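# Move the black tape dispenser into the tote by the door

## Task

Find the black tape dispenser sitting on one of the desks and place it inside the tote near the door so that no part of it sticks out past the tote's rim. It must stay there by itself at the end, not held up by the robot, and the robot must not tip over or be left leaning.

## Robot and tools

ROBOT. A Hello Robot Stretch 3. It has a two-wheeled base 0.33 m long and 0.34 m wide, a lift that runs up a mast, and one telescoping arm that reaches out to the robot's RIGHT side. The arm cannot push the gripper forward, so you drive the base for that. The base cannot strafe. On-the-spot turns pivot about the midpoint between the wheels, 0.05 m behind the front edge. With the arm retracted and the wrist folded, a turn sweeps a circle of radius 0.28 m. An unfolded level wrist reaches beyond that circle.

FRAMES. Base frame: origin on the floor between the drive wheels, x forward, y left, z up. hand_pose is reported in this frame, at the point where the closed fingertips meet. With all wrist joints at zero, its x points up, y points back along the arm toward the mast, and z points to the robot's rear. The odometry frame is the base frame at the start of the scene. Heading is positive to the left, in the range -3.142 to 3.142.

execute_actions(actions, cameras). actions is a list holding exactly one action object, or nothing. An empty list just returns state and images. An action may hold "base", "joints" or both, plus an optional "contact_limits". All its motions start together.
- base: exactly one key. {"translate_m": d} is a relative drive in metres from where the base last measured itself, forward positive, range -1 to 1. {"rotate_rad": d} is a relative turn in place in radians, left (counter-clockwise from above) positive, range -3.2 to 3.2.
- joints: absolute targets by name.
  - lift_m: arm height on the mast, 0 to 1.1.
  - arm_m: extension, 0 to 0.52.
  - wrist_yaw_rad: -1.345 to 4.42. 0 points along the arm, positive swings toward the front, and 3.0 folds over the base.
  - wrist_pitch_rad: -1.57 to 0.451. 0 is level and negative tips the fingertips down.
  - wrist_roll_rad: -2.911 to 2.911. At 0 the fingers sit level, side by side.
  - gripper_m: -0.089 to 0.179, larger is wider. The real fingertip gap is about 0.007 less near closed and 0.025 less wide open, and it is zero below 0.007.
  - head_pan_rad: -3.953 to 1.73. 0 looks forward, positive turns left, -1.57 looks along the arm.
  - head_tilt_rad: -1.53 to 0.419. Negative looks down.
  Joints or the base left out of an action may keep pushing toward their earlier targets. One action lasts at most 15 s.
- contact_limits: only {"arm_m": n}, a motor_effort percentage from 1 to 100. The arm stops (contact_stop) once its effort reaches about n, or about -n when retracting. Smaller is gentler, but too small stops it immediately. Values above the maximum are cut down to it.
cameras: a list from head_camera, nav_camera, wrist_camera, all. Null, omitted or ["all"] gives every camera and [] gives none. An unknown key, camera name or out-of-range number rejects the whole call and nothing moves.

wait(seconds): 0 to 10 s with no new command. Returns the same things as an empty action.
zoom_image(camera, region): an enlarged crop of that camera's latest full image. region is [x0,y0,x1,y1] in pixels, at most 504x504. Image sizes: head 896x504, nav 672x504 (fisheye), wrist 644x364.
finished_scene(scene): ends scene 1 or 2 for good and reports success. The next scene's task arrives in its result. Call it only once the dispenser rests in the tote unaided. If you resume from a summary, first send an empty execute_actions to learn the scene and task.

RESULT LINES.
- base_status and joint_status: how each motion ended. For the base, "done" means the wheels turned the commanded amount, even if they slipped. "off_target" means it stopped short and may still be pushing. After contact_stop, time_out or torque_fault the old target is dropped. A contact-stopped arm or lift goes slack until commanded again, and a slack lift may sink under load.
- on_its_own: what this call did not command. Its "held at" is the held target, not the actual position.
- motor_effort: percentage of maximum, positive toward higher joint values, with the peak in brackets. Readings are noisy and biased. Positive wheel effort pushes forward.
- lidar_m: 12 distances from the base origin in 30-degree sectors. Sector 1 is straight ahead, then counter-clockwise: 4 left, 7 behind, 10 right. "-" means nothing seen. The scan plane is 0.17 m above the floor, so it sees table legs but not tops. It misses clear objects and may miss thin legs. The mast or a low lift can hide sectors 5, 6, 9 and 10.
- wrist_depth_mm (45 to 1000) and head_depth_mm (280 to 4000, head image sideways): 7x7 grids of median depth from the top left.
- base_odometry: wheel-based, so slip counts as travel. turned_by_wheels and turned_by_imu: turn since the last result.
- base_tilt: degrees of lean forward/right, with up to about 4 degrees of fixed bias.

GRIPPING. Close to a gripper_m below the object's width to hold it. Open to at least 0.02 above where the fingertips made contact to release it. Neither the reading nor "done" proves you have a grip, so check the cameras. Squeezing too hard triggers a force cut-off, so resend a different value.

SPEED. Full base speed (0.30 m/s, 1.9 rad/s) needs lift_m below 0.30, arm_m below 0.03 and wrist_yaw_rad above 2.54. Otherwise 0.10 m/s and 0.63 rad/s.

CAUTIONS.
- Fold or unfold the wrist only with lift_m between 0.32 and 0.95, wrist_pitch_rad -0.4 and roll near 0. Once folded, the lift may go down to 0.25.
- With yaw below -0.4, keep pitch at -0.5 or lower.
- Arm pushes against something rigid with the gripper higher than about 0.45 m can tip the robot. Higher contact limits and repeated pushes make this worse.
- Driving while gripping or hooking something fixed, or snagging furniture (especially in reverse), can tip it. Undo in small steps, free the gripper, and lower the lift to about 0.2 if it stays leaning.
- The wrist, head and base have no contact stop. Sustained strain switches a wrist servo off for 10 s (torque_fault).

- Loose objects may occasionally get nudged. The simulation keeps running while you compose a reply.

Each tool is called after "Emit:" by a JSON object that holds its "method" and its "body".

## Session

Emit:
{"method": "execute_actions", "body": {"actions": []}}

Scene clock: 0.00 s.
base_odometry: x=+0.000 y=+0.000 heading=+0.000 (m, m, rad; odometry frame)
turned_by_wheels: +0.000 (rad since the last result)
turned_by_imu: +0.000 (rad since the last result)
base_tilt: forward=-0.4 right=+0.5 (deg)
lidar_m: 1.81 0.81 0.72 0.73 0.87 1.61 1.69 1.13 1.01 1.01 1.21 1.82
head_depth_mm: 1709 1686 1697 1688 1694 1691 1690 / 1769 1747 1762 1738 1742 1749 1735 / 1802 1821 1811 1814 1789 1811 1800 / 1845 1858 1859 1872 1856 1879 1881 / 1894 1917 1912 1912 1919 1913 1914 / 1950 1993 1987 1985 1964 1986 1993 / 2003 2073 2046 2024 2066 2044 2036
base_status: not commanded
joint_positions: lift_m=+0.450 arm_m=+0.000 wrist_yaw_rad=+2.887 wrist_pitch_rad=-0.324 wrist_roll_rad=+0.005 gripper_m=+0.037 head_pan_rad=+0.005 head_tilt_rad=-0.007
joint_status: not commanded
motor_effort: left_wheel=+1 right_wheel=-1 lift_m=+32 arm_m=+0 wrist_yaw_rad=+0 wrist_pitch_rad=+6 wrist_roll_rad=+0 gripper_m=+1 head_pan_rad=-1 head_tilt_rad=+2 (%)
hand_pose: x=+0.0380 y=+0.0830 z=+0.4839 quat_wxyz=(+0.202, +0.708, +0.024, +0.676) (m; base frame)
wrist_depth_mm: - 711 719 694 688 673 654 / - 804 761 773 741 733 718 / - 857 862 795 779 782 779 / - 939 947 908 885 841 817 / 867 - 935 913 966 923 892 / 743 - 717 783 803 804 814 / 621 629 640 656 654 677 666
pictures: head_camera (sideways: a quarter turn clockwise sets it upright), nav_camera (sideways: a quarter turn counterclockwise sets it upright), wrist_camera
Images, in order (width x height): head_camera 896x504, nav_camera 672x504, wrist_camera 644x364.

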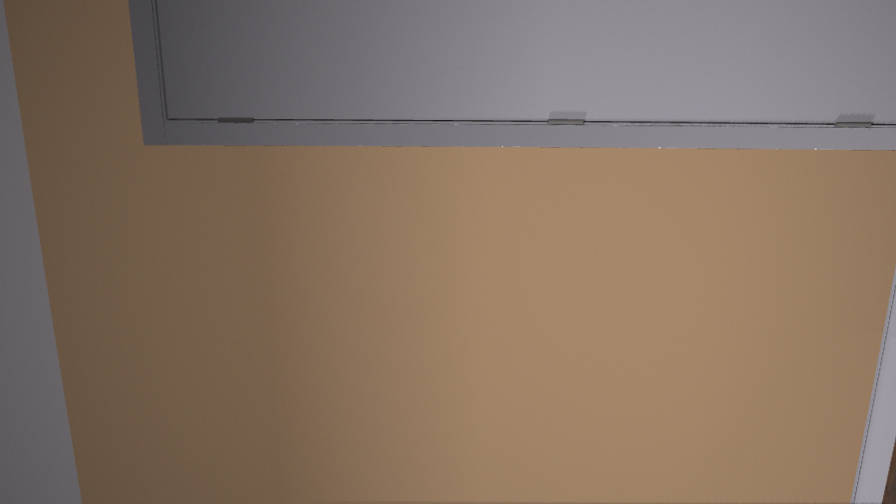

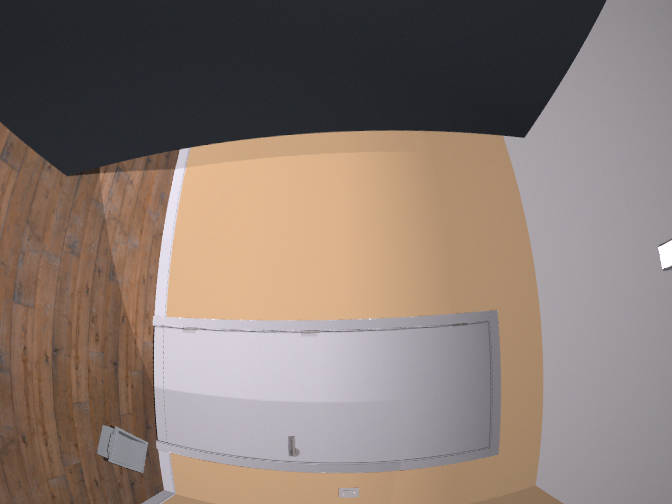

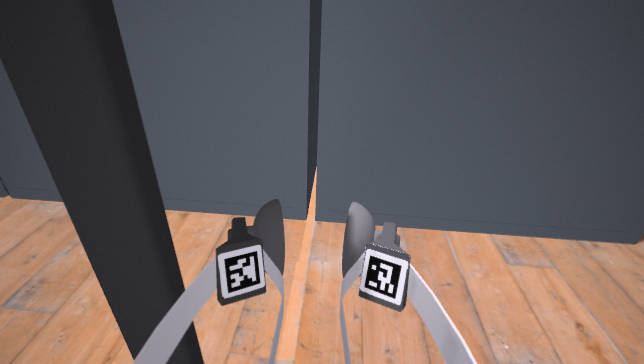

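Emit:
{"method": "execute_actions", "body": {"actions": [{"joints":{"head_pan_rad":-0.9,"head_tilt_rad":-0.6}}], "cameras": ["head_camera","nav_camera"]}}

Emit:
{"method": "execute_actions", "body": {"actions": [{"joints":{"head_pan_rad":1.4,"head_tilt_rad":-0.5}}], "cameras": ["head_camera","nav_camera"]}}

Emit:
{"method": "execute_actions", "body": {"actions": [{"joints":{"head_pan_rad":-2.8,"head_tilt_rad":-0.4}}], "cameras": ["head_camera","nav_camera"]}}

Scene clock: 1.53 s.
base_odometry: x=+0.000 y=+0.000 heading=+0.000 (m, m, rad; odometry frame)
turned_by_wheels: +0.000 (rad since the last result)
turned_by_imu: +0.000 (rad since the last result)
base_tilt: forward=-0.3 right=+0.4 (deg)
lidar_m: 1.82 0.81 0.72 0.73 0.87 1.62 1.69 1.13 1.01 1.01 1.21 1.81
head_depth_mm: 1072 1135 1223 1304 1414 1458 1279 / 1174 1272 1373 1473 1604 1508 1272 / 1317 1429 1537 1680 1765 1507 1265 / 1489 1629 1785 1998 1846 1485 1273 / 1713 1886 2050 2265 1829 1503 1260 / 1708 1869 2044 2202 1735 1480 1253 / 1599 1724 1903 2072 1813 1476 1261
base_status: not commanded
joint_positions: lift_m=+0.450 arm_m=+0.000 wrist_yaw_rad=+2.887 wrist_pitch_rad=-0.324 wrist_roll_rad=+0.005 gripper_m=+0.037 head_pan_rad=-0.893 head_tilt_rad=-0.592
joint_status: all done
motor_effort: left_wheel=+1(1) right_wheel=+0(0) lift_m=+32(32) arm_m=-1(0) wrist_yaw_rad=+1(0) wrist_pitch_rad=+6(6) wrist_roll_rad=+1(0) gripper_m=+0(1) head_pan_rad=-4(38) head_tilt_rad=-3(32) (%)
hand_pose: x=+0.0380 y=+0.0830 z=+0.4839 quat_wxyz=(+0.202, +0.708, +0.024, +0.676) (m; base frame)
wrist_depth_mm: - 716 713 721 694 671 677 / - 804 783 751 740 721 700 / - 849 822 835 807 822 773 / 977 945 928 910 873 851 865 / 897 - 981 923 913 914 904 / 720 - 735 743 771 785 789 / 631 634 635 636 646 665 676
pictures: head_camera (sideways: a quarter turn clockwise sets it upright), nav_camera (sideways: a quarter turn counterclockwise sets it upright)
Images, in order (width x height): head_camera 896x504, nav_camera 672x504.

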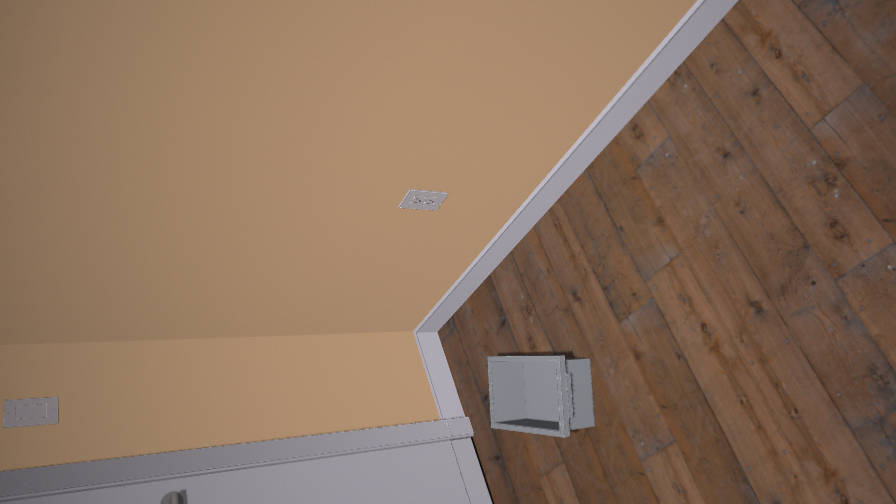

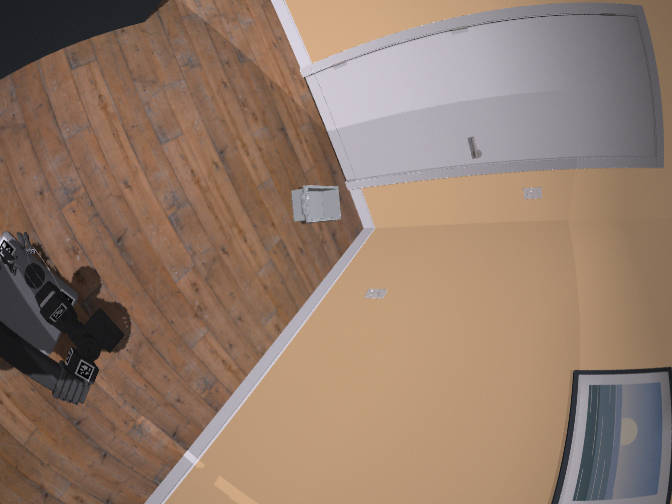

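Scene clock: 3.20 s.
base_odometry: x=+0.000 y=+0.000 heading=+0.000 (m, m, rad; odometry frame)
turned_by_wheels: +0.000 (rad since the last result)
turned_by_imu: +0.000 (rad since the last result)
base_tilt: forward=-0.4 right=+0.5 (deg)
lidar_m: 1.81 0.81 0.72 0.73 0.87 1.61 1.69 1.13 1.01 1.01 1.21 1.82
head_depth_mm: 575 624 678 748 825 925 1061 / 579 629 686 752 840 939 1083 / 586 636 693 762 846 952 1088 / 603 652 722 789 871 988 1128 / 594 647 709 780 870 987 1129 / 599 653 716 789 875 994 1149 / 608 659 723 802 893 1012 1165
base_status: not commanded
joint_positions: lift_m=+0.450 arm_m=+0.000 wrist_yaw_rad=+2.887 wrist_pitch_rad=-0.324 wrist_roll_rad=+0.005 gripper_m=+0.037 head_pan_rad=+1.393 head_tilt_rad=-0.507
joint_status: all done
motor_effort: left_wheel=+1(1) right_wheel=+0(0) lift_m=+32(33) arm_m=-1(0) wrist_yaw_rad=+1(0) wrist_pitch_rad=+6(6) wrist_roll_rad=+0(0) gripper_m=+1(1) head_pan_rad=+4(40) head_tilt_rad=+3(10) (%)
hand_pose: x=+0.0380 y=+0.0830 z=+0.4839 quat_wxyz=(+0.202, +0.708, +0.024, +0.676) (m; base frame)
wrist_depth_mm: - 720 716 691 692 688 656 / - 775 768 742 731 748 707 / - 837 873 833 803 820 772 / 996 943 911 925 880 863 850 / 907 - 948 938 942 915 926 / 725 - 737 760 779 786 801 / 625 609 638 647 657 662 661
pictures: head_camera (sideways: a quarter turn clockwise sets it upright), nav_camera (sideways: a quarter turn counterclockwise sets it upright)
Images, in order (width x height): head_camera 896x504, nav_camera 672x504.

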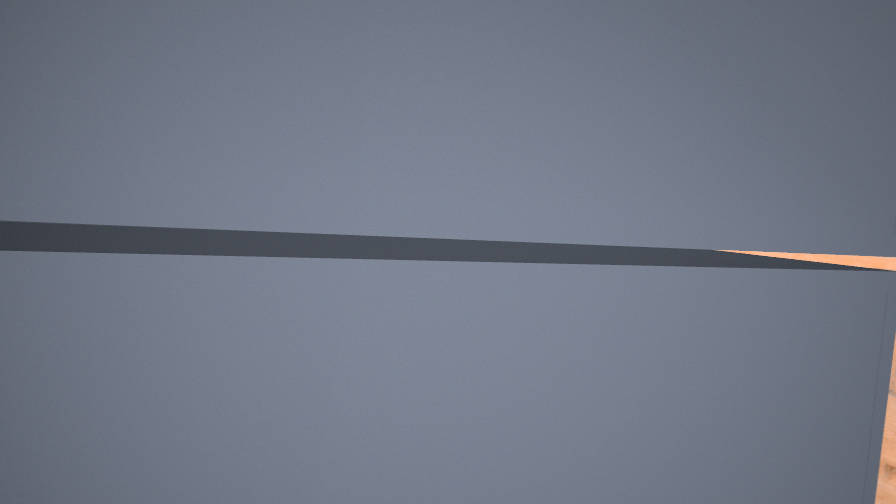

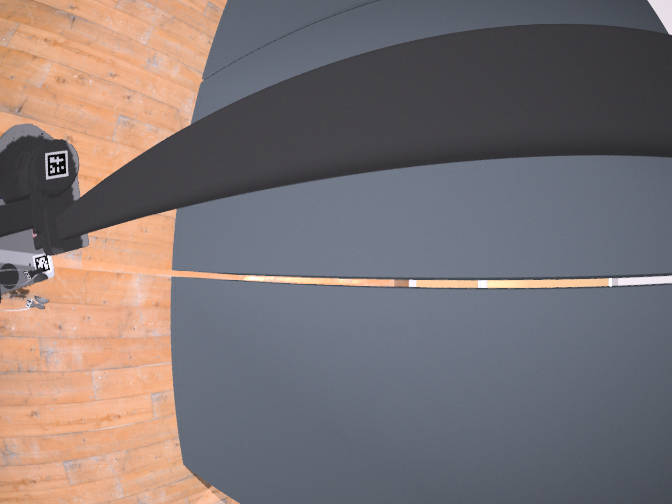

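Scene clock: 5.70 s.
base_odometry: x=+0.000 y=+0.000 heading=+0.000 (m, m, rad; odometry frame)
turned_by_wheels: +0.000 (rad since the last result)
turned_by_imu: +0.000 (rad since the last result)
base_tilt: forward=-0.3 right=+0.5 (deg)
lidar_m: 1.81 0.81 0.72 0.73 0.87 1.62 1.69 1.13 1.01 1.01 1.21 1.82
head_depth_mm: 1710 1797 1907 1996 2013 1807 1435 / 1821 1919 2044 2168 2256 1794 1445 / 1705 1867 2032 2237 2261 1779 1432 / 1486 1599 1716 1876 2041 1780 1437 / 1321 1399 1490 1608 1732 1728 1439 / 1179 1251 1328 1424 1502 1602 1423 / 1071 1126 1184 1255 1336 1428 1415
base_status: not commanded
joint_positions: lift_m=+0.450 arm_m=+0.000 wrist_yaw_rad=+2.887 wrist_pitch_rad=-0.324 wrist_roll_rad=+0.005 gripper_m=+0.037 head_pan_rad=-2.793 head_tilt_rad=-0.409
joint_status: all done
motor_effort: left_wheel=+1(1) right_wheel=+0(1) lift_m=+32(32) arm_m=+0(0) wrist_yaw_rad=+0(1) wrist_pitch_rad=+6(6) wrist_roll_rad=+0(0) gripper_m=-1(1) head_pan_rad=-2(36) head_tilt_rad=+4(9) (%)
hand_pose: x=+0.0380 y=+0.0830 z=+0.4839 quat_wxyz=(+0.202, +0.708, +0.024, +0.676) (m; base frame)
wrist_depth_mm: - 732 706 690 692 668 666 / - 798 769 761 747 728 718 / - 842 840 829 808 785 766 / 957 937 917 911 869 868 862 / 874 - 940 938 950 909 914 / 728 - 739 756 807 798 796 / 622 629 643 648 665 682 665
pictures: head_camera (sideways: a quarter turn clockwise sets it upright), nav_camera (sideways: a quarter turn counterclockwise sets it upright)
Images, in order (width x height): head_camera 896x504, nav_camera 672x504.

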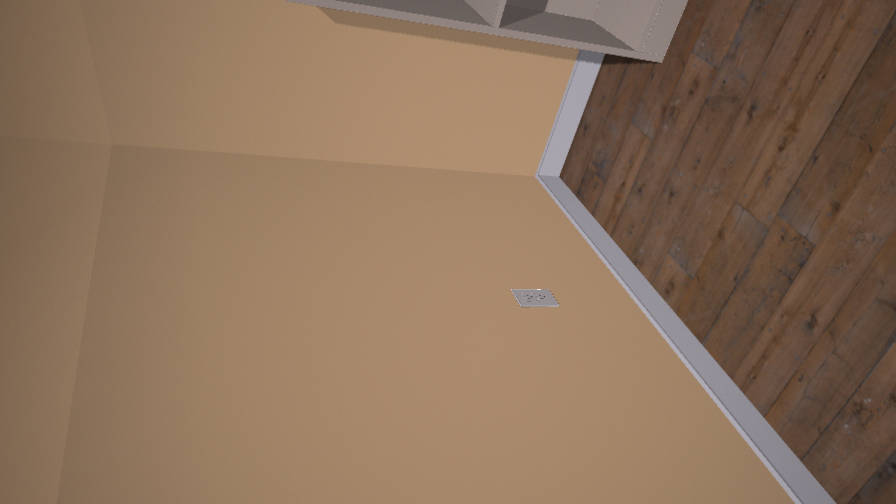

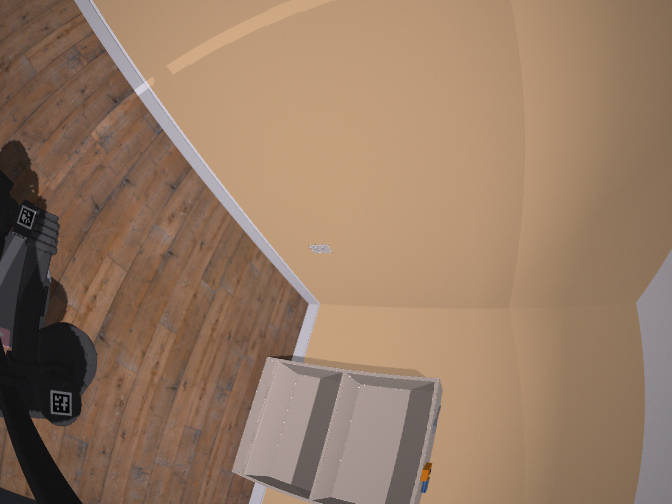

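Emit:
{"method": "execute_actions", "body": {"actions": [{"base":{"translate_m":1.0},"joints":{"head_pan_rad":0.9,"head_tilt_rad":-0.5,"wrist_yaw_rad":3.0,"wrist_pitch_rad":-0.4}}], "cameras": ["head_camera","nav_camera"]}}

Scene clock: 17.17 s.
base_odometry: x=+1.000 y=+0.000 heading=+0.000 (m, m, rad; odometry frame)
turned_by_wheels: +0.000 (rad since the last result)
turned_by_imu: +0.003 (rad since the last result)
base_tilt: forward=-0.3 right=+0.4 (deg)
lidar_m: 0.90 1.08 2.03 0.42 0.50 0.93 2.42 1.48 1.32 1.32 0.99 0.87
head_depth_mm: 1180 1238 1285 1343 1409 1498 1359 / 1351 1428 1502 1595 1670 1632 1351 / 1612 1687 1808 1950 1928 1633 1351 / 1938 2083 2288 2422 2077 1627 1347 / 2508 2748 3025 2761 2040 1629 1343 / 2990 3217 3428 2719 2034 1610 1334 / 2870 3129 3357 2772 2022 1606 1338
base_status: done
joint_positions: lift_m=+0.450 arm_m=+0.000 wrist_yaw_rad=+2.999 wrist_pitch_rad=-0.411 wrist_roll_rad=+0.005 gripper_m=+0.037 head_pan_rad=+0.893 head_tilt_rad=-0.494
joint_status: all done
motor_effort: left_wheel=+0(7) right_wheel=+0(2) lift_m=+32(32) arm_m=+0(1) wrist_yaw_rad=+1(1) wrist_pitch_rad=+5(5) wrist_roll_rad=+0(0) gripper_m=+0(0) head_pan_rad=+4(37) head_tilt_rad=-3(15) (%)
hand_pose: x=+0.0109 y=+0.0784 z=+0.4639 quat_wxyz=(+0.194, +0.702, +0.094, +0.678) (m; base frame)
wrist_depth_mm: 503 - 453 442 - - - / 545 - 490 487 - - - / 628 600 548 536 - - - / 738 689 598 614 - - - / 786 758 - 670 861 840 866 / 691 678 - 696 717 726 733 / 572 593 600 610 611 623 616
pictures: head_camera (sideways: a quarter turn clockwise sets it upright), nav_camera (sideways: a quarter turn counterclockwise sets it upright)
Images, in order (width x height): head_camera 896x504, nav_camera 672x504.

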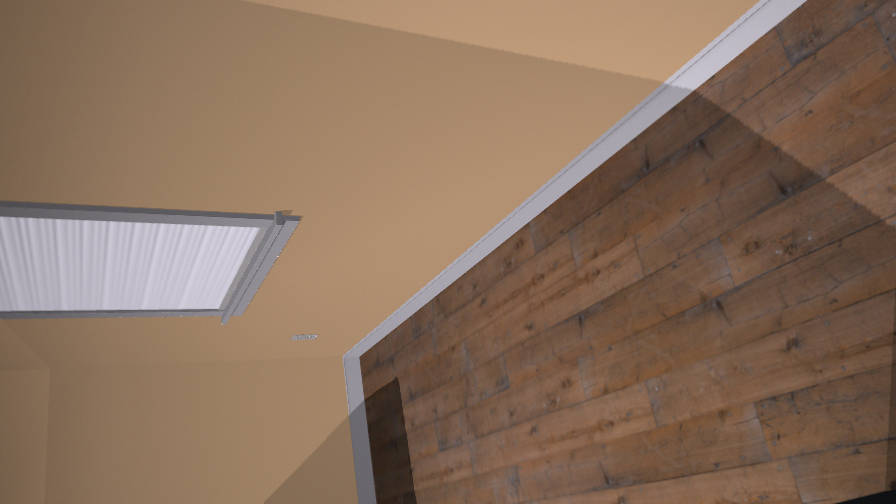

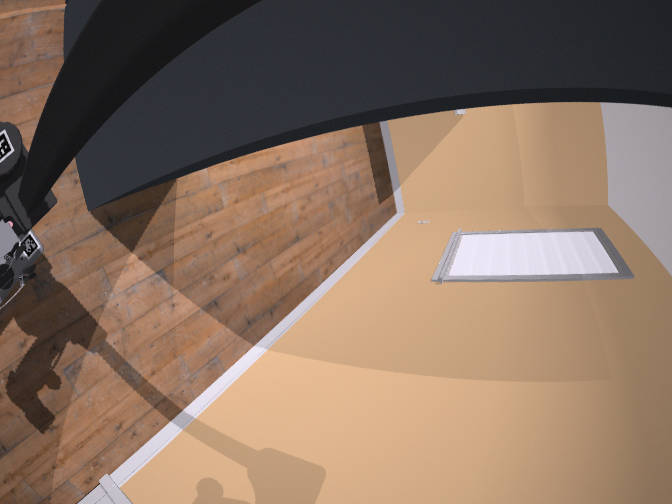

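Emit:
{"method": "execute_actions", "body": {"actions": [{"base":{"translate_m":0.45},"joints":{"lift_m":0.27,"head_pan_rad":1.5,"head_tilt_rad":-0.4}}], "cameras": ["nav_camera"]}}

Emit:
{"method": "execute_actions", "body": {"actions": [{"base":{"rotate_rad":1.57},"joints":{"head_pan_rad":0.0,"head_tilt_rad":-0.4}}], "cameras": ["nav_camera"]}}

Scene clock: 23.53 s.
base_odometry: x=+1.450 y=+0.000 heading=+0.000 (m, m, rad; odometry frame)
turned_by_wheels: +0.000 (rad since the last result)
turned_by_imu: +0.001 (rad since the last result)
base_tilt: forward=-0.4 right=+0.4 (deg)
lidar_m: 0.48 0.57 1.08 2.89 0.55 0.61 2.66 1.64 1.46 0.83 0.50 0.48
head_depth_mm: 2743 2954 3153 3141 2378 1801 1436 / 2835 2993 3253 3304 2327 1790 1436 / 2881 3038 3286 3391 2366 1777 1434 / 2919 3093 3276 3166 2323 1764 1440 / 2976 3143 3433 3300 2322 1767 1427 / 3019 3256 3487 3302 2270 1764 1417 / 3053 3247 3624 3320 2292 1757 1349
base_status: done
joint_positions: lift_m=+0.270 arm_m=+0.000 wrist_yaw_rad=+2.999 wrist_pitch_rad=-0.412 wrist_roll_rad=+0.005 gripper_m=+0.037 head_pan_rad=+1.493 head_tilt_rad=-0.409
joint_status: all done
motor_effort: left_wheel=+0(12) right_wheel=+0(5) lift_m=+26(28) arm_m=-1(0) wrist_yaw_rad=+1(2) wrist_pitch_rad=+5(5) wrist_roll_rad=+0(0) gripper_m=+0(1) head_pan_rad=+4(33) head_tilt_rad=+4(11) (%)
hand_pose: x=+0.0106 y=+0.0782 z=+0.2842 quat_wxyz=(+0.194, +0.702, +0.095, +0.678) (m; base frame)
wrist_depth_mm: 476 - - - - - 758 / 506 - - - - - 744 / 502 627 879 905 925 941 724 / 537 634 691 695 711 727 667 / 547 550 - 578 573 592 575 / 474 492 - - 495 487 495 / - - - - 417 421 429
pictures: nav_camera (sideways: a quarter turn counterclockwise sets it upright)
Images, in order (width x height): nav_camera 672x504.

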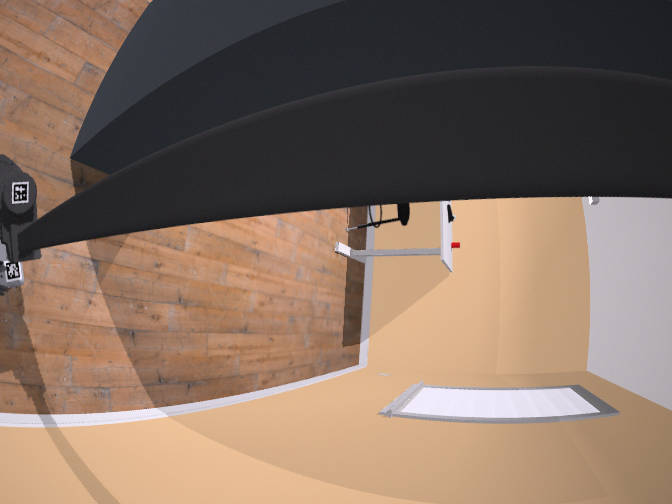

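Scene clock: 25.73 s.
base_odometry: x=+1.450 y=+0.000 heading=+1.570 (m, m, rad; odometry frame)
turned_by_wheels: +1.570 (rad since the last result)
turned_by_imu: +1.579 (rad since the last result)
base_tilt: forward=-0.4 right=+0.5 (deg)
lidar_m: 2.88 0.56 0.60 2.71 1.65 1.46 0.85 0.50 0.48 0.48 0.57 1.05
head_depth_mm: 2741 2949 3142 3244 2364 1822 1443 / 2878 2945 3231 3315 2330 1789 1446 / 2884 3028 3298 3415 2354 1781 1430 / 2997 3148 3378 3232 2324 1772 1436 / 3071 3301 3406 3172 2297 1760 1431 / 3148 3317 3619 3317 2298 1766 1435 / 3200 3480 3654 2969 917 951 1002
base_status: done
joint_positions: lift_m=+0.270 arm_m=+0.000 wrist_yaw_rad=+2.999 wrist_pitch_rad=-0.412 wrist_roll_rad=+0.005 gripper_m=+0.037 head_pan_rad=+0.007 head_tilt_rad=-0.408
joint_status: all done
motor_effort: left_wheel=-4(14) right_wheel=+2(8) lift_m=+26(26) arm_m=-1(1) wrist_yaw_rad=+1(1) wrist_pitch_rad=+5(5) wrist_roll_rad=+0(0) gripper_m=+0(0) head_pan_rad=-2(38) head_tilt_rad=+3(3) (%)
hand_pose: x=+0.0106 y=+0.0782 z=+0.2842 quat_wxyz=(+0.194, +0.702, +0.095, +0.678) (m; base frame)
wrist_depth_mm: - - - - - 743 442 / - - - - - 694 469 / 865 816 871 854 909 662 508 / 650 691 695 700 707 635 563 / 547 553 - 563 570 585 593 / 470 490 - - 493 496 492 / - - - - 417 430 430
pictures: nav_camera (sideways: a quarter turn counterclockwise sets it upright)
Images, in order (width x height): nav_camera 672x504.

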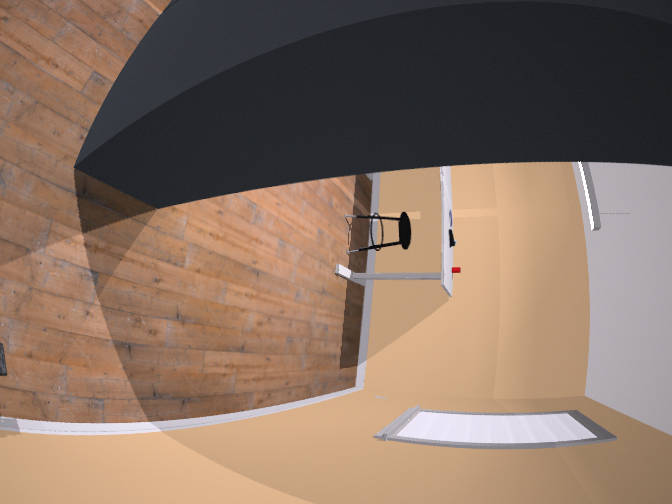

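Emit:
{"method": "execute_actions", "body": {"actions": [{"base":{"translate_m":1.0}}], "cameras": []}}

Emit:
{"method": "execute_actions", "body": {"actions": [{"base":{"translate_m":0.7},"joints":{"head_pan_rad":0.5,"head_tilt_rad":-0.35}}], "cameras": ["head_camera","nav_camera"]}}

Scene clock: 30.97 s.
base_odometry: x=+1.451 y=+1.000 heading=+1.570 (m, m, rad; odometry frame)
turned_by_wheels: +0.000 (rad since the last result)
turned_by_imu: +0.004 (rad since the last result)
base_tilt: forward=-0.4 right=+0.5 (deg)
lidar_m: 1.89 2.45 2.80 1.08 0.31 0.40 1.39 0.88 0.78 0.78 0.94 1.73
head_depth_mm: 1942 2097 2220 2380 2347 1786 1440 / 2012 2127 2287 2449 2338 1782 1452 / 2031 2184 2117 2503 2225 1779 1438 / 2136 2269 2323 2606 2348 1764 1451 / 2194 2331 2406 2366 2340 1771 1435 / 2203 2386 2431 2783 2203 1771 1433 / 2299 2460 2619 2832 2294 1763 1422
base_status: done
joint_positions: lift_m=+0.270 arm_m=+0.000 wrist_yaw_rad=+2.999 wrist_pitch_rad=-0.412 wrist_roll_rad=+0.005 gripper_m=+0.037 head_pan_rad=+0.007 head_tilt_rad=-0.408
joint_status: not commanded
motor_effort: left_wheel=-4(11) right_wheel=+2(6) lift_m=+26(27) arm_m=-1(1) wrist_yaw_rad=+1(1) wrist_pitch_rad=+5(5) wrist_roll_rad=+0(0) gripper_m=+0(0) head_pan_rad=-2(3) head_tilt_rad=+3(3) (%)
hand_pose: x=+0.0106 y=+0.0782 z=+0.2842 quat_wxyz=(+0.194, +0.702, +0.095, +0.678) (m; base frame)
wrist_depth_mm: 243 - - - - - - / 268 - 993 - - - - / 299 295 734 888 940 912 940 / 344 330 617 712 703 729 755 / 399 380 - 572 575 580 600 / 446 412 - - 495 500 495 / - - - - 419 421 427
pictures: none
No camera images: the call's "cameras" was empty. Leave "cameras" out to get every camera's image.

Scene clock: 34.93 s.
base_odometry: x=+1.452 y=+1.700 heading=+1.569 (m, m, rad; odometry frame)
turned_by_wheels: +0.000 (rad since the last result)
turned_by_imu: +0.002 (rad since the last result)
base_tilt: forward=-0.3 right=+0.4 (deg)
lidar_m: 1.20 1.82 2.37 1.98 1.47 0.87 1.83 1.12 0.99 1.00 1.19 1.69
head_depth_mm: 1601 1683 1731 1145 1455 1831 1467 / 1750 1814 1852 1237 2022 1821 1504 / 1855 1960 1982 2124 2282 1865 1495 / 2037 2142 2120 2395 2423 1886 1491 / 2262 2374 2414 2666 2296 1878 1493 / 2480 2643 2770 3104 2478 1861 1488 / 2655 2862 2978 3064 2497 1859 1477
base_status: done
joint_positions: lift_m=+0.270 arm_m=+0.000 wrist_yaw_rad=+2.999 wrist_pitch_rad=-0.412 wrist_roll_rad=+0.005 gripper_m=+0.037 head_pan_rad=+0.493 head_tilt_rad=-0.358
joint_status: all done
motor_effort: left_wheel=-4(10) right_wheel=+2(7) lift_m=+26(26) arm_m=-1(1) wrist_yaw_rad=+1(1) wrist_pitch_rad=+5(5) wrist_roll_rad=+0(1) gripper_m=+1(1) head_pan_rad=+4(30) head_tilt_rad=+3(11) (%)
hand_pose: x=+0.0106 y=+0.0782 z=+0.2842 quat_wxyz=(+0.194, +0.702, +0.095, +0.678) (m; base frame)
wrist_depth_mm: 979 - - - - - - / - - - - - - - / 841 812 858 923 927 917 962 / 664 656 689 689 714 742 731 / 545 545 - 568 571 593 600 / 475 503 - - 497 496 494 / - - - - 416 427 432
pictures: head_camera (sideways: a quarter turn clockwise sets it upright), nav_camera (sideways: a quarter turn counterclockwise sets it upright)
Images, in order (width x height): head_camera 896x504, nav_camera 672x504.

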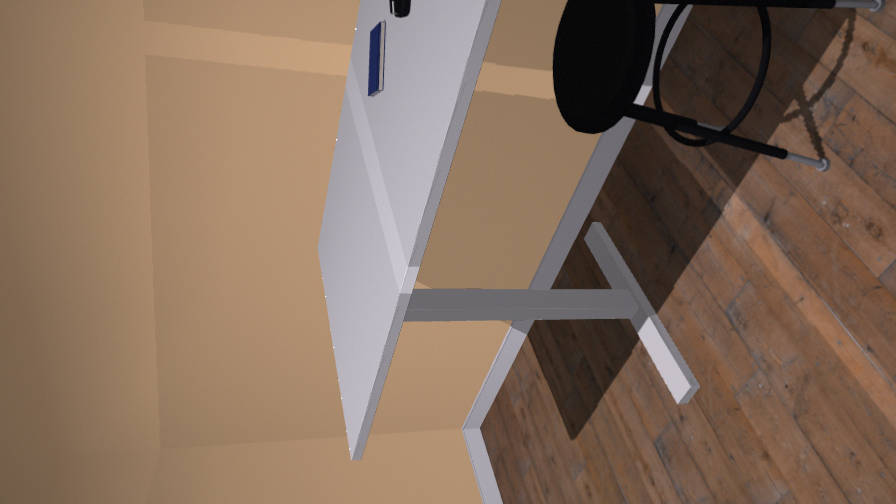

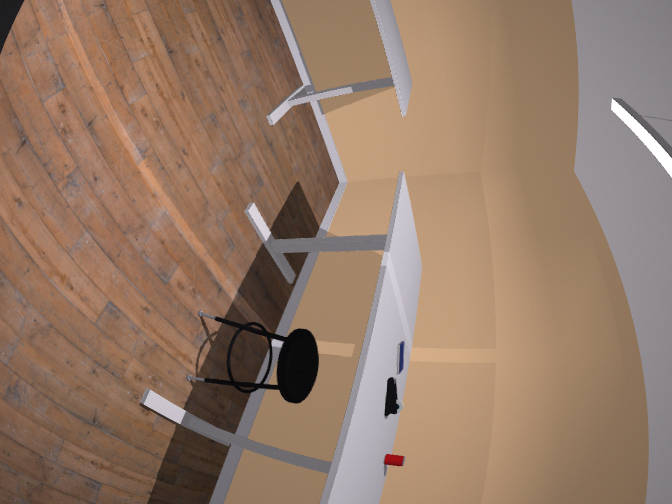

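Emit:
{"method": "execute_actions", "body": {"actions": [{"joints":{"head_pan_rad":0.1,"head_tilt_rad":-0.4}}], "cameras": ["head_camera"]}}

Scene clock: 36.03 s.
base_odometry: x=+1.452 y=+1.700 heading=+1.569 (m, m, rad; odometry frame)
turned_by_wheels: +0.000 (rad since the last result)
turned_by_imu: +0.000 (rad since the last result)
base_tilt: forward=-0.4 right=+0.5 (deg)
lidar_m: 1.19 1.82 2.37 1.98 1.46 0.87 1.83 1.12 1.00 1.00 1.19 1.70
head_depth_mm: 1417 1504 1544 1028 1795 1848 1465 / 1445 1549 1592 1097 1860 1683 1466 / 1513 1618 1665 1167 1989 1807 1453 / 1552 1663 1714 1165 1492 1760 1448 / 1619 1735 1715 1980 1476 1726 1446 / 1686 1810 1708 2095 2236 1791 1445 / 1743 1879 1668 2212 2278 1774 1437
base_status: not commanded
joint_positions: lift_m=+0.270 arm_m=+0.000 wrist_yaw_rad=+2.999 wrist_pitch_rad=-0.412 wrist_roll_rad=+0.005 gripper_m=+0.037 head_pan_rad=+0.107 head_tilt_rad=-0.395
joint_status: all done
motor_effort: left_wheel=-4(5) right_wheel=+2(2) lift_m=+27(26) arm_m=+0(0) wrist_yaw_rad=+1(1) wrist_pitch_rad=+5(5) wrist_roll_rad=+0(0) gripper_m=+0(1) head_pan_rad=-4(27) head_tilt_rad=-2(5) (%)
hand_pose: x=+0.0106 y=+0.0782 z=+0.2842 quat_wxyz=(+0.194, +0.702, +0.095, +0.678) (m; base frame)
wrist_depth_mm: - - - - - - - / 987 - - - - - - / 822 855 881 883 904 960 950 / 667 661 683 684 714 729 740 / 542 556 - 575 590 583 593 / 480 505 - - 491 490 496 / - - - - 418 434 432
pictures: head_camera (sideways: a quarter turn clockwise sets it upright)
Images, in order (width x height): head_camera 896x504.

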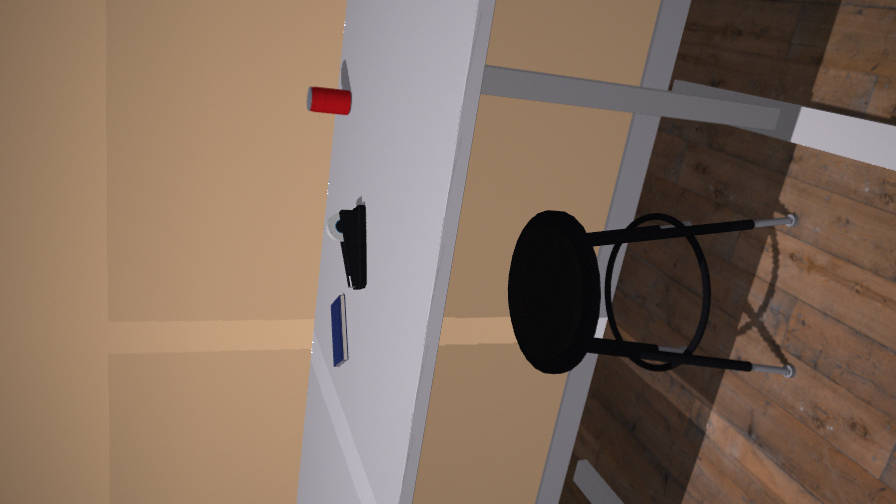

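Emit:
{"method": "execute_actions", "body": {"actions": [{"base":{"rotate_rad":-0.2}}], "cameras": []}}

Emit:
{"method": "execute_actions", "body": {"actions": [{"base":{"translate_m":0.6}}], "cameras": []}}

Emit:
{"method": "execute_actions", "body": {"actions": [{"base":{"rotate_rad":0.2},"joints":{"head_pan_rad":0.2,"head_tilt_rad":-0.75}}], "cameras": ["head_camera","nav_camera"]}}

Scene clock: 39.20 s.
base_odometry: x=+1.452 y=+1.700 heading=+1.370 (m, m, rad; odometry frame)
turned_by_wheels: -0.200 (rad since the last result)
turned_by_imu: -0.202 (rad since the last result)
base_tilt: forward=-0.4 right=+0.5 (deg)
lidar_m: 1.19 1.21 2.37 2.38 1.21 1.34 0.87 1.27 1.01 1.00 1.08 1.61
head_depth_mm: 1400 1496 1581 1710 1837 1837 1461 / 1433 1504 1594 1728 1878 1804 1447 / 1454 1537 1602 1081 1887 1801 1450 / 1483 1564 1540 1079 1935 1755 1406 / 1501 1611 1659 1156 1959 1736 1444 / 1522 1646 1682 1151 1481 1788 1446 / 1549 1663 1682 1141 1470 1707 1443
base_status: done
joint_positions: lift_m=+0.270 arm_m=+0.000 wrist_yaw_rad=+2.999 wrist_pitch_rad=-0.412 wrist_roll_rad=+0.005 gripper_m=+0.037 head_pan_rad=+0.107 head_tilt_rad=-0.395
joint_status: not commanded
motor_effort: left_wheel=+5(15) right_wheel=-3(9) lift_m=+26(26) arm_m=-1(1) wrist_yaw_rad=+0(1) wrist_pitch_rad=+5(5) wrist_roll_rad=+0(0) gripper_m=+1(1) head_pan_rad=-3(3) head_tilt_rad=-2(3) (%)
hand_pose: x=+0.0106 y=+0.0782 z=+0.2842 quat_wxyz=(+0.194, +0.702, +0.095, +0.678) (m; base frame)
wrist_depth_mm: - - - - - - - / - - - - - - - / 848 833 865 913 909 939 971 / 648 667 689 694 718 727 738 / 550 536 - 565 593 585 595 / 477 506 - - 495 494 495 / - - - - 423 425 424
pictures: none
No camera images: the call's "cameras" was empty. Leave "cameras" out to get every camera's image.

Scene clock: 42.77 s.
base_odometry: x=+1.572 y=+2.288 heading=+1.370 (m, m, rad; odometry frame)
turned_by_wheels: +0.000 (rad since the last result)
turned_by_imu: +0.002 (rad since the last result)
base_tilt: forward=-0.3 right=+0.4 (deg)
lidar_m: 0.65 0.62 0.72 2.22 2.36 1.65 1.46 1.36 1.08 1.07 1.16 1.12
head_depth_mm: 898 960 1020 1092 1170 1234 404 / 911 969 1032 947 645 488 393 / 925 987 1059 943 644 487 392 / 946 1002 1074 928 640 486 391 / 962 1023 1101 922 637 484 401 / 973 1052 1122 922 633 481 400 / 989 1065 1145 789 630 480 410
base_status: done
joint_positions: lift_m=+0.270 arm_m=+0.000 wrist_yaw_rad=+2.999 wrist_pitch_rad=-0.412 wrist_roll_rad=+0.005 gripper_m=+0.037 head_pan_rad=+0.107 head_tilt_rad=-0.396
joint_status: not commanded
motor_effort: left_wheel=+5(17) right_wheel=-3(6) lift_m=+26(26) arm_m=-1(1) wrist_yaw_rad=+1(1) wrist_pitch_rad=+5(5) wrist_roll_rad=+1(1) gripper_m=+1(0) head_pan_rad=-3(2) head_tilt_rad=-2(2) (%)
hand_pose: x=+0.0106 y=+0.0782 z=+0.2842 quat_wxyz=(+0.194, +0.702, +0.095, +0.678) (m; base frame)
wrist_depth_mm: - - - - - - - / - - - - - - - / 852 808 897 924 942 941 918 / 671 679 686 692 717 721 734 / 549 551 - 577 579 600 596 / 469 505 - - 500 487 500 / - - - - 418 425 430
pictures: none
No camera images: the call's "cameras" was empty. Leave "cameras" out to get every camera's image.

Scene clock: 43.90 s.
base_odometry: x=+1.572 y=+2.288 heading=+1.570 (m, m, rad; odometry frame)
turned_by_wheels: +0.200 (rad since the last result)
turned_by_imu: +0.201 (rad since the last result)
base_tilt: forward=-0.3 right=+0.4 (deg)
lidar_m: 0.62 0.72 1.43 2.53 1.65 1.46 1.47 1.20 1.07 1.07 1.25 1.11
head_depth_mm: 934 830 652 511 422 1348 1198 / 971 886 647 509 431 1292 1184 / 1013 874 639 505 451 1361 1157 / 1061 789 634 503 1251 1329 1180 / 1103 769 631 500 999 1324 1175 / 1146 847 628 499 958 1330 1175 / 1197 839 621 525 1487 1311 1170
base_status: done
joint_positions: lift_m=+0.270 arm_m=+0.000 wrist_yaw_rad=+2.999 wrist_pitch_rad=-0.412 wrist_roll_rad=+0.005 gripper_m=+0.037 head_pan_rad=+0.193 head_tilt_rad=-0.740
joint_status: all done
motor_effort: left_wheel=-4(13) right_wheel=+3(6) lift_m=+26(26) arm_m=-1(1) wrist_yaw_rad=+1(1) wrist_pitch_rad=+5(5) wrist_roll_rad=+0(0) gripper_m=-1(1) head_pan_rad=+4(14) head_tilt_rad=-4(22) (%)
hand_pose: x=+0.0106 y=+0.0782 z=+0.2842 quat_wxyz=(+0.194, +0.702, +0.095, +0.678) (m; base frame)
wrist_depth_mm: - - - - - - - / - - - - - - - / 840 818 891 897 905 932 908 / 660 667 691 687 699 718 721 / 541 553 - 564 586 589 591 / 479 500 - - 492 495 504 / - - - - 421 429 426
pictures: head_camera (sideways: a quarter turn clockwise sets it upright), nav_camera (sideways: a quarter turn counterclockwise sets it upright)
Images, in order (width x height): head_camera 896x504, nav_camera 672x504.

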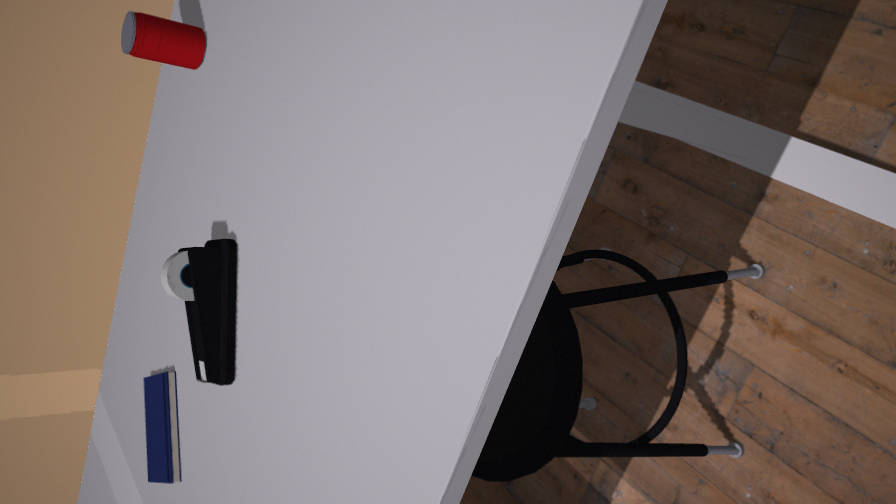

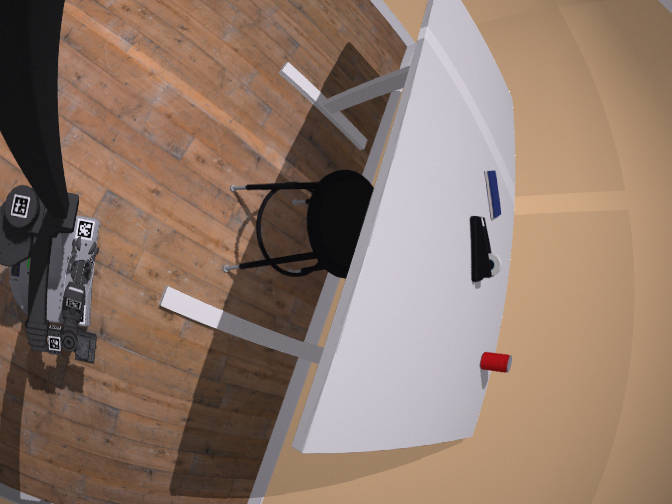

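Emit:
{"method": "execute_actions", "body": {"actions": [{"base":{"translate_m":-0.04},"joints":{"lift_m":0.9}}], "cameras": []}}

Emit:
{"method": "execute_actions", "body": {"actions": [{"base":{"rotate_rad":1.571},"joints":{"head_pan_rad":-1.3,"head_tilt_rad":-0.7,"wrist_yaw_rad":1.57,"gripper_m":0.15}}], "cameras": []}}

Emit:
{"method": "execute_actions", "body": {"actions": [{"base":{"translate_m":-0.18},"joints":{"lift_m":1.02,"wrist_pitch_rad":-0.2}}]}}

Scene clock: 52.13 s.
base_odometry: x=+1.572 y=+2.248 heading=+1.569 (m, m, rad; odometry frame)
turned_by_wheels: +0.000 (rad since the last result)
turned_by_imu: -0.001 (rad since the last result)
base_tilt: forward=-0.3 right=+0.4 (deg)
lidar_m: 0.66 0.75 1.48 2.53 1.63 1.43 1.43 1.18 1.06 1.06 1.27 1.15
head_depth_mm: 952 846 648 511 445 1372 1198 / 1007 882 644 509 970 1311 1191 / 1051 868 637 504 1526 1362 1162 / 1086 784 635 502 1521 1327 1179 / 1138 783 629 516 1469 1359 1181 / 1173 847 624 544 1498 1341 1174 / 1220 839 621 1037 1534 1313 1161
base_status: done
joint_positions: lift_m=+0.900 arm_m=+0.000 wrist_yaw_rad=+3.000 wrist_pitch_rad=-0.412 wrist_roll_rad=+0.005 gripper_m=+0.037 head_pan_rad=+0.193 head_tilt_rad=-0.742
joint_status: all done
motor_effort: left_wheel=-3(16) right_wheel=+3(6) lift_m=+38(40) arm_m=-1(1) wrist_yaw_rad=+1(1) wrist_pitch_rad=+5(5) wrist_roll_rad=+0(1) gripper_m=+0(0) head_pan_rad=+4(3) head_tilt_rad=-4(4) (%)
hand_pose: x=+0.0106 y=+0.0782 z=+0.9137 quat_wxyz=(+0.194, +0.702, +0.095, +0.678) (m; base frame)
wrist_depth_mm: - - - - - - 612 / - - - - - - - / - - - - - - - / - - - - - - - / - - - - - - - / - - - - - - - / - - - - - - -
pictures: none
No camera images: the call's "cameras" was empty. Leave "cameras" out to get every camera's image.

Scene clock: 55.60 s.
base_odometry: x=+1.572 y=+2.248 heading=+3.140 (m, m, rad; odometry frame)
turned_by_wheels: +1.571 (rad since the last result)
turned_by_imu: +1.581 (rad since the last result)
base_tilt: forward=-0.4 right=+0.4 (deg)
lidar_m: 2.53 1.62 1.42 1.43 1.19 1.05 1.06 1.25 1.15 0.66 0.75 1.45
head_depth_mm: 986 994 699 539 450 - - / 1032 984 693 533 472 - - / 1086 974 687 531 1572 1392 1247 / 1154 961 679 528 1063 1352 - / 1221 943 674 543 1001 1419 - / 1285 928 668 577 1515 1399 - / 1334 935 665 1853 1621 1344 1188
base_status: done
joint_positions: lift_m=+0.900 arm_m=+0.000 wrist_yaw_rad=+1.571 wrist_pitch_rad=-0.412 wrist_roll_rad=+0.005 gripper_m=+0.150 head_pan_rad=-1.293 head_tilt_rad=-0.705
joint_status: all done
motor_effort: left_wheel=-4(10) right_wheel=+3(5) lift_m=+38(38) arm_m=-1(1) wrist_yaw_rad=+0(2) wrist_pitch_rad=+5(5) wrist_roll_rad=+0(0) gripper_m=+1(97) head_pan_rad=-3(39) head_tilt_rad=+2(9) (%)
hand_pose: x=+0.2038 y=-0.1447 z=+0.9137 quat_wxyz=(+0.591, +0.593, -0.388, +0.386) (m; base frame)
wrist_depth_mm: - - - - - - 595 / - - - - - - - / - - - - - - - / - - - - - - - / - - - - - - - / - - - - - - - / - - - - - - -
pictures: none
No camera images: the call's "cameras" was empty. Leave "cameras" out to get every camera's image.

Scene clock: 58.37 s.
base_odometry: x=+1.752 y=+2.248 heading=+3.140 (m, m, rad; odometry frame)
turned_by_wheels: +0.000 (rad since the last result)
turned_by_imu: -0.001 (rad since the last result)
base_tilt: forward=-0.4 right=+0.5 (deg)
lidar_m: 2.71 1.76 1.48 1.64 1.00 0.89 0.89 1.06 1.09 0.67 0.71 1.59
head_depth_mm: 935 976 696 - - - 1188 / 984 888 693 537 473 - 1187 / 1032 973 686 531 444 - 1188 / 1096 964 681 527 454 - 1137 / 1159 902 675 561 - - 1175 / 1229 845 670 - - - 1175 / 1302 932 665 554 - - 1161
base_status: done
joint_positions: lift_m=+1.020 arm_m=+0.000 wrist_yaw_rad=+1.571 wrist_pitch_rad=-0.221 wrist_roll_rad=+0.005 gripper_m=+0.150 head_pan_rad=-1.293 head_tilt_rad=-0.705
joint_status: all done
motor_effort: left_wheel=-4(11) right_wheel=+3(1) lift_m=+38(39) arm_m=-1(1) wrist_yaw_rad=+0(0) wrist_pitch_rad=+9(10) wrist_roll_rad=+1(0) gripper_m=+1(0) head_pan_rad=-3(3) head_tilt_rad=+2(2) (%)
hand_pose: x=+0.2234 y=-0.1446 z=+1.0788 quat_wxyz=(+0.551, +0.553, -0.443, +0.440) (m; base frame)
wrist_depth_mm: - - - - - - - / - - - - - - - / - - - - - 999 931 / - - - - - - 561 / - - - - - - 420 / - - - - - - 345 / - - - - - - 284
pictures: head_camera (sideways: a quarter turn clockwise sets it upright), nav_camera (sideways: a quarter turn counterclockwise sets it upright), wrist_camera
Images, in order (width x height): head_camera 896x504, nav_camera 672x504, wrist_camera 644x364.

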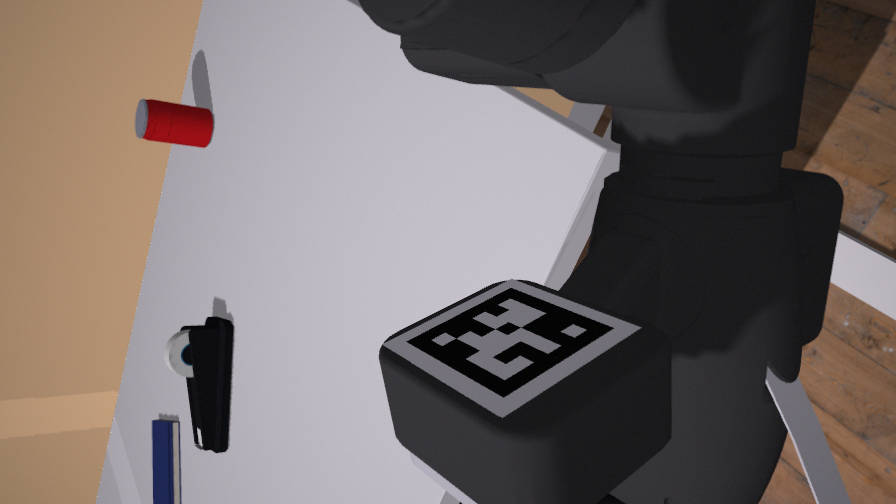

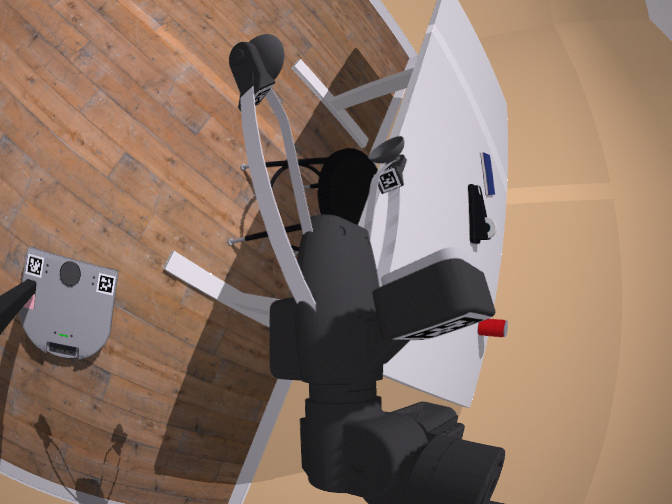

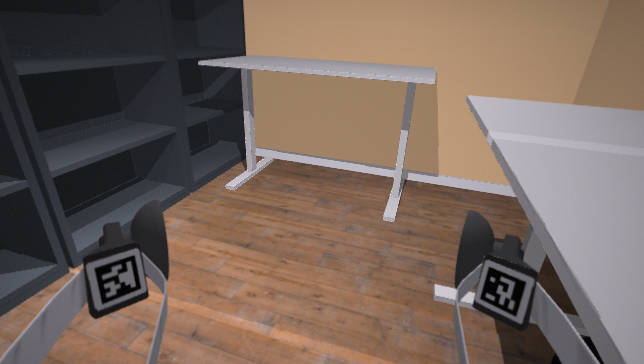

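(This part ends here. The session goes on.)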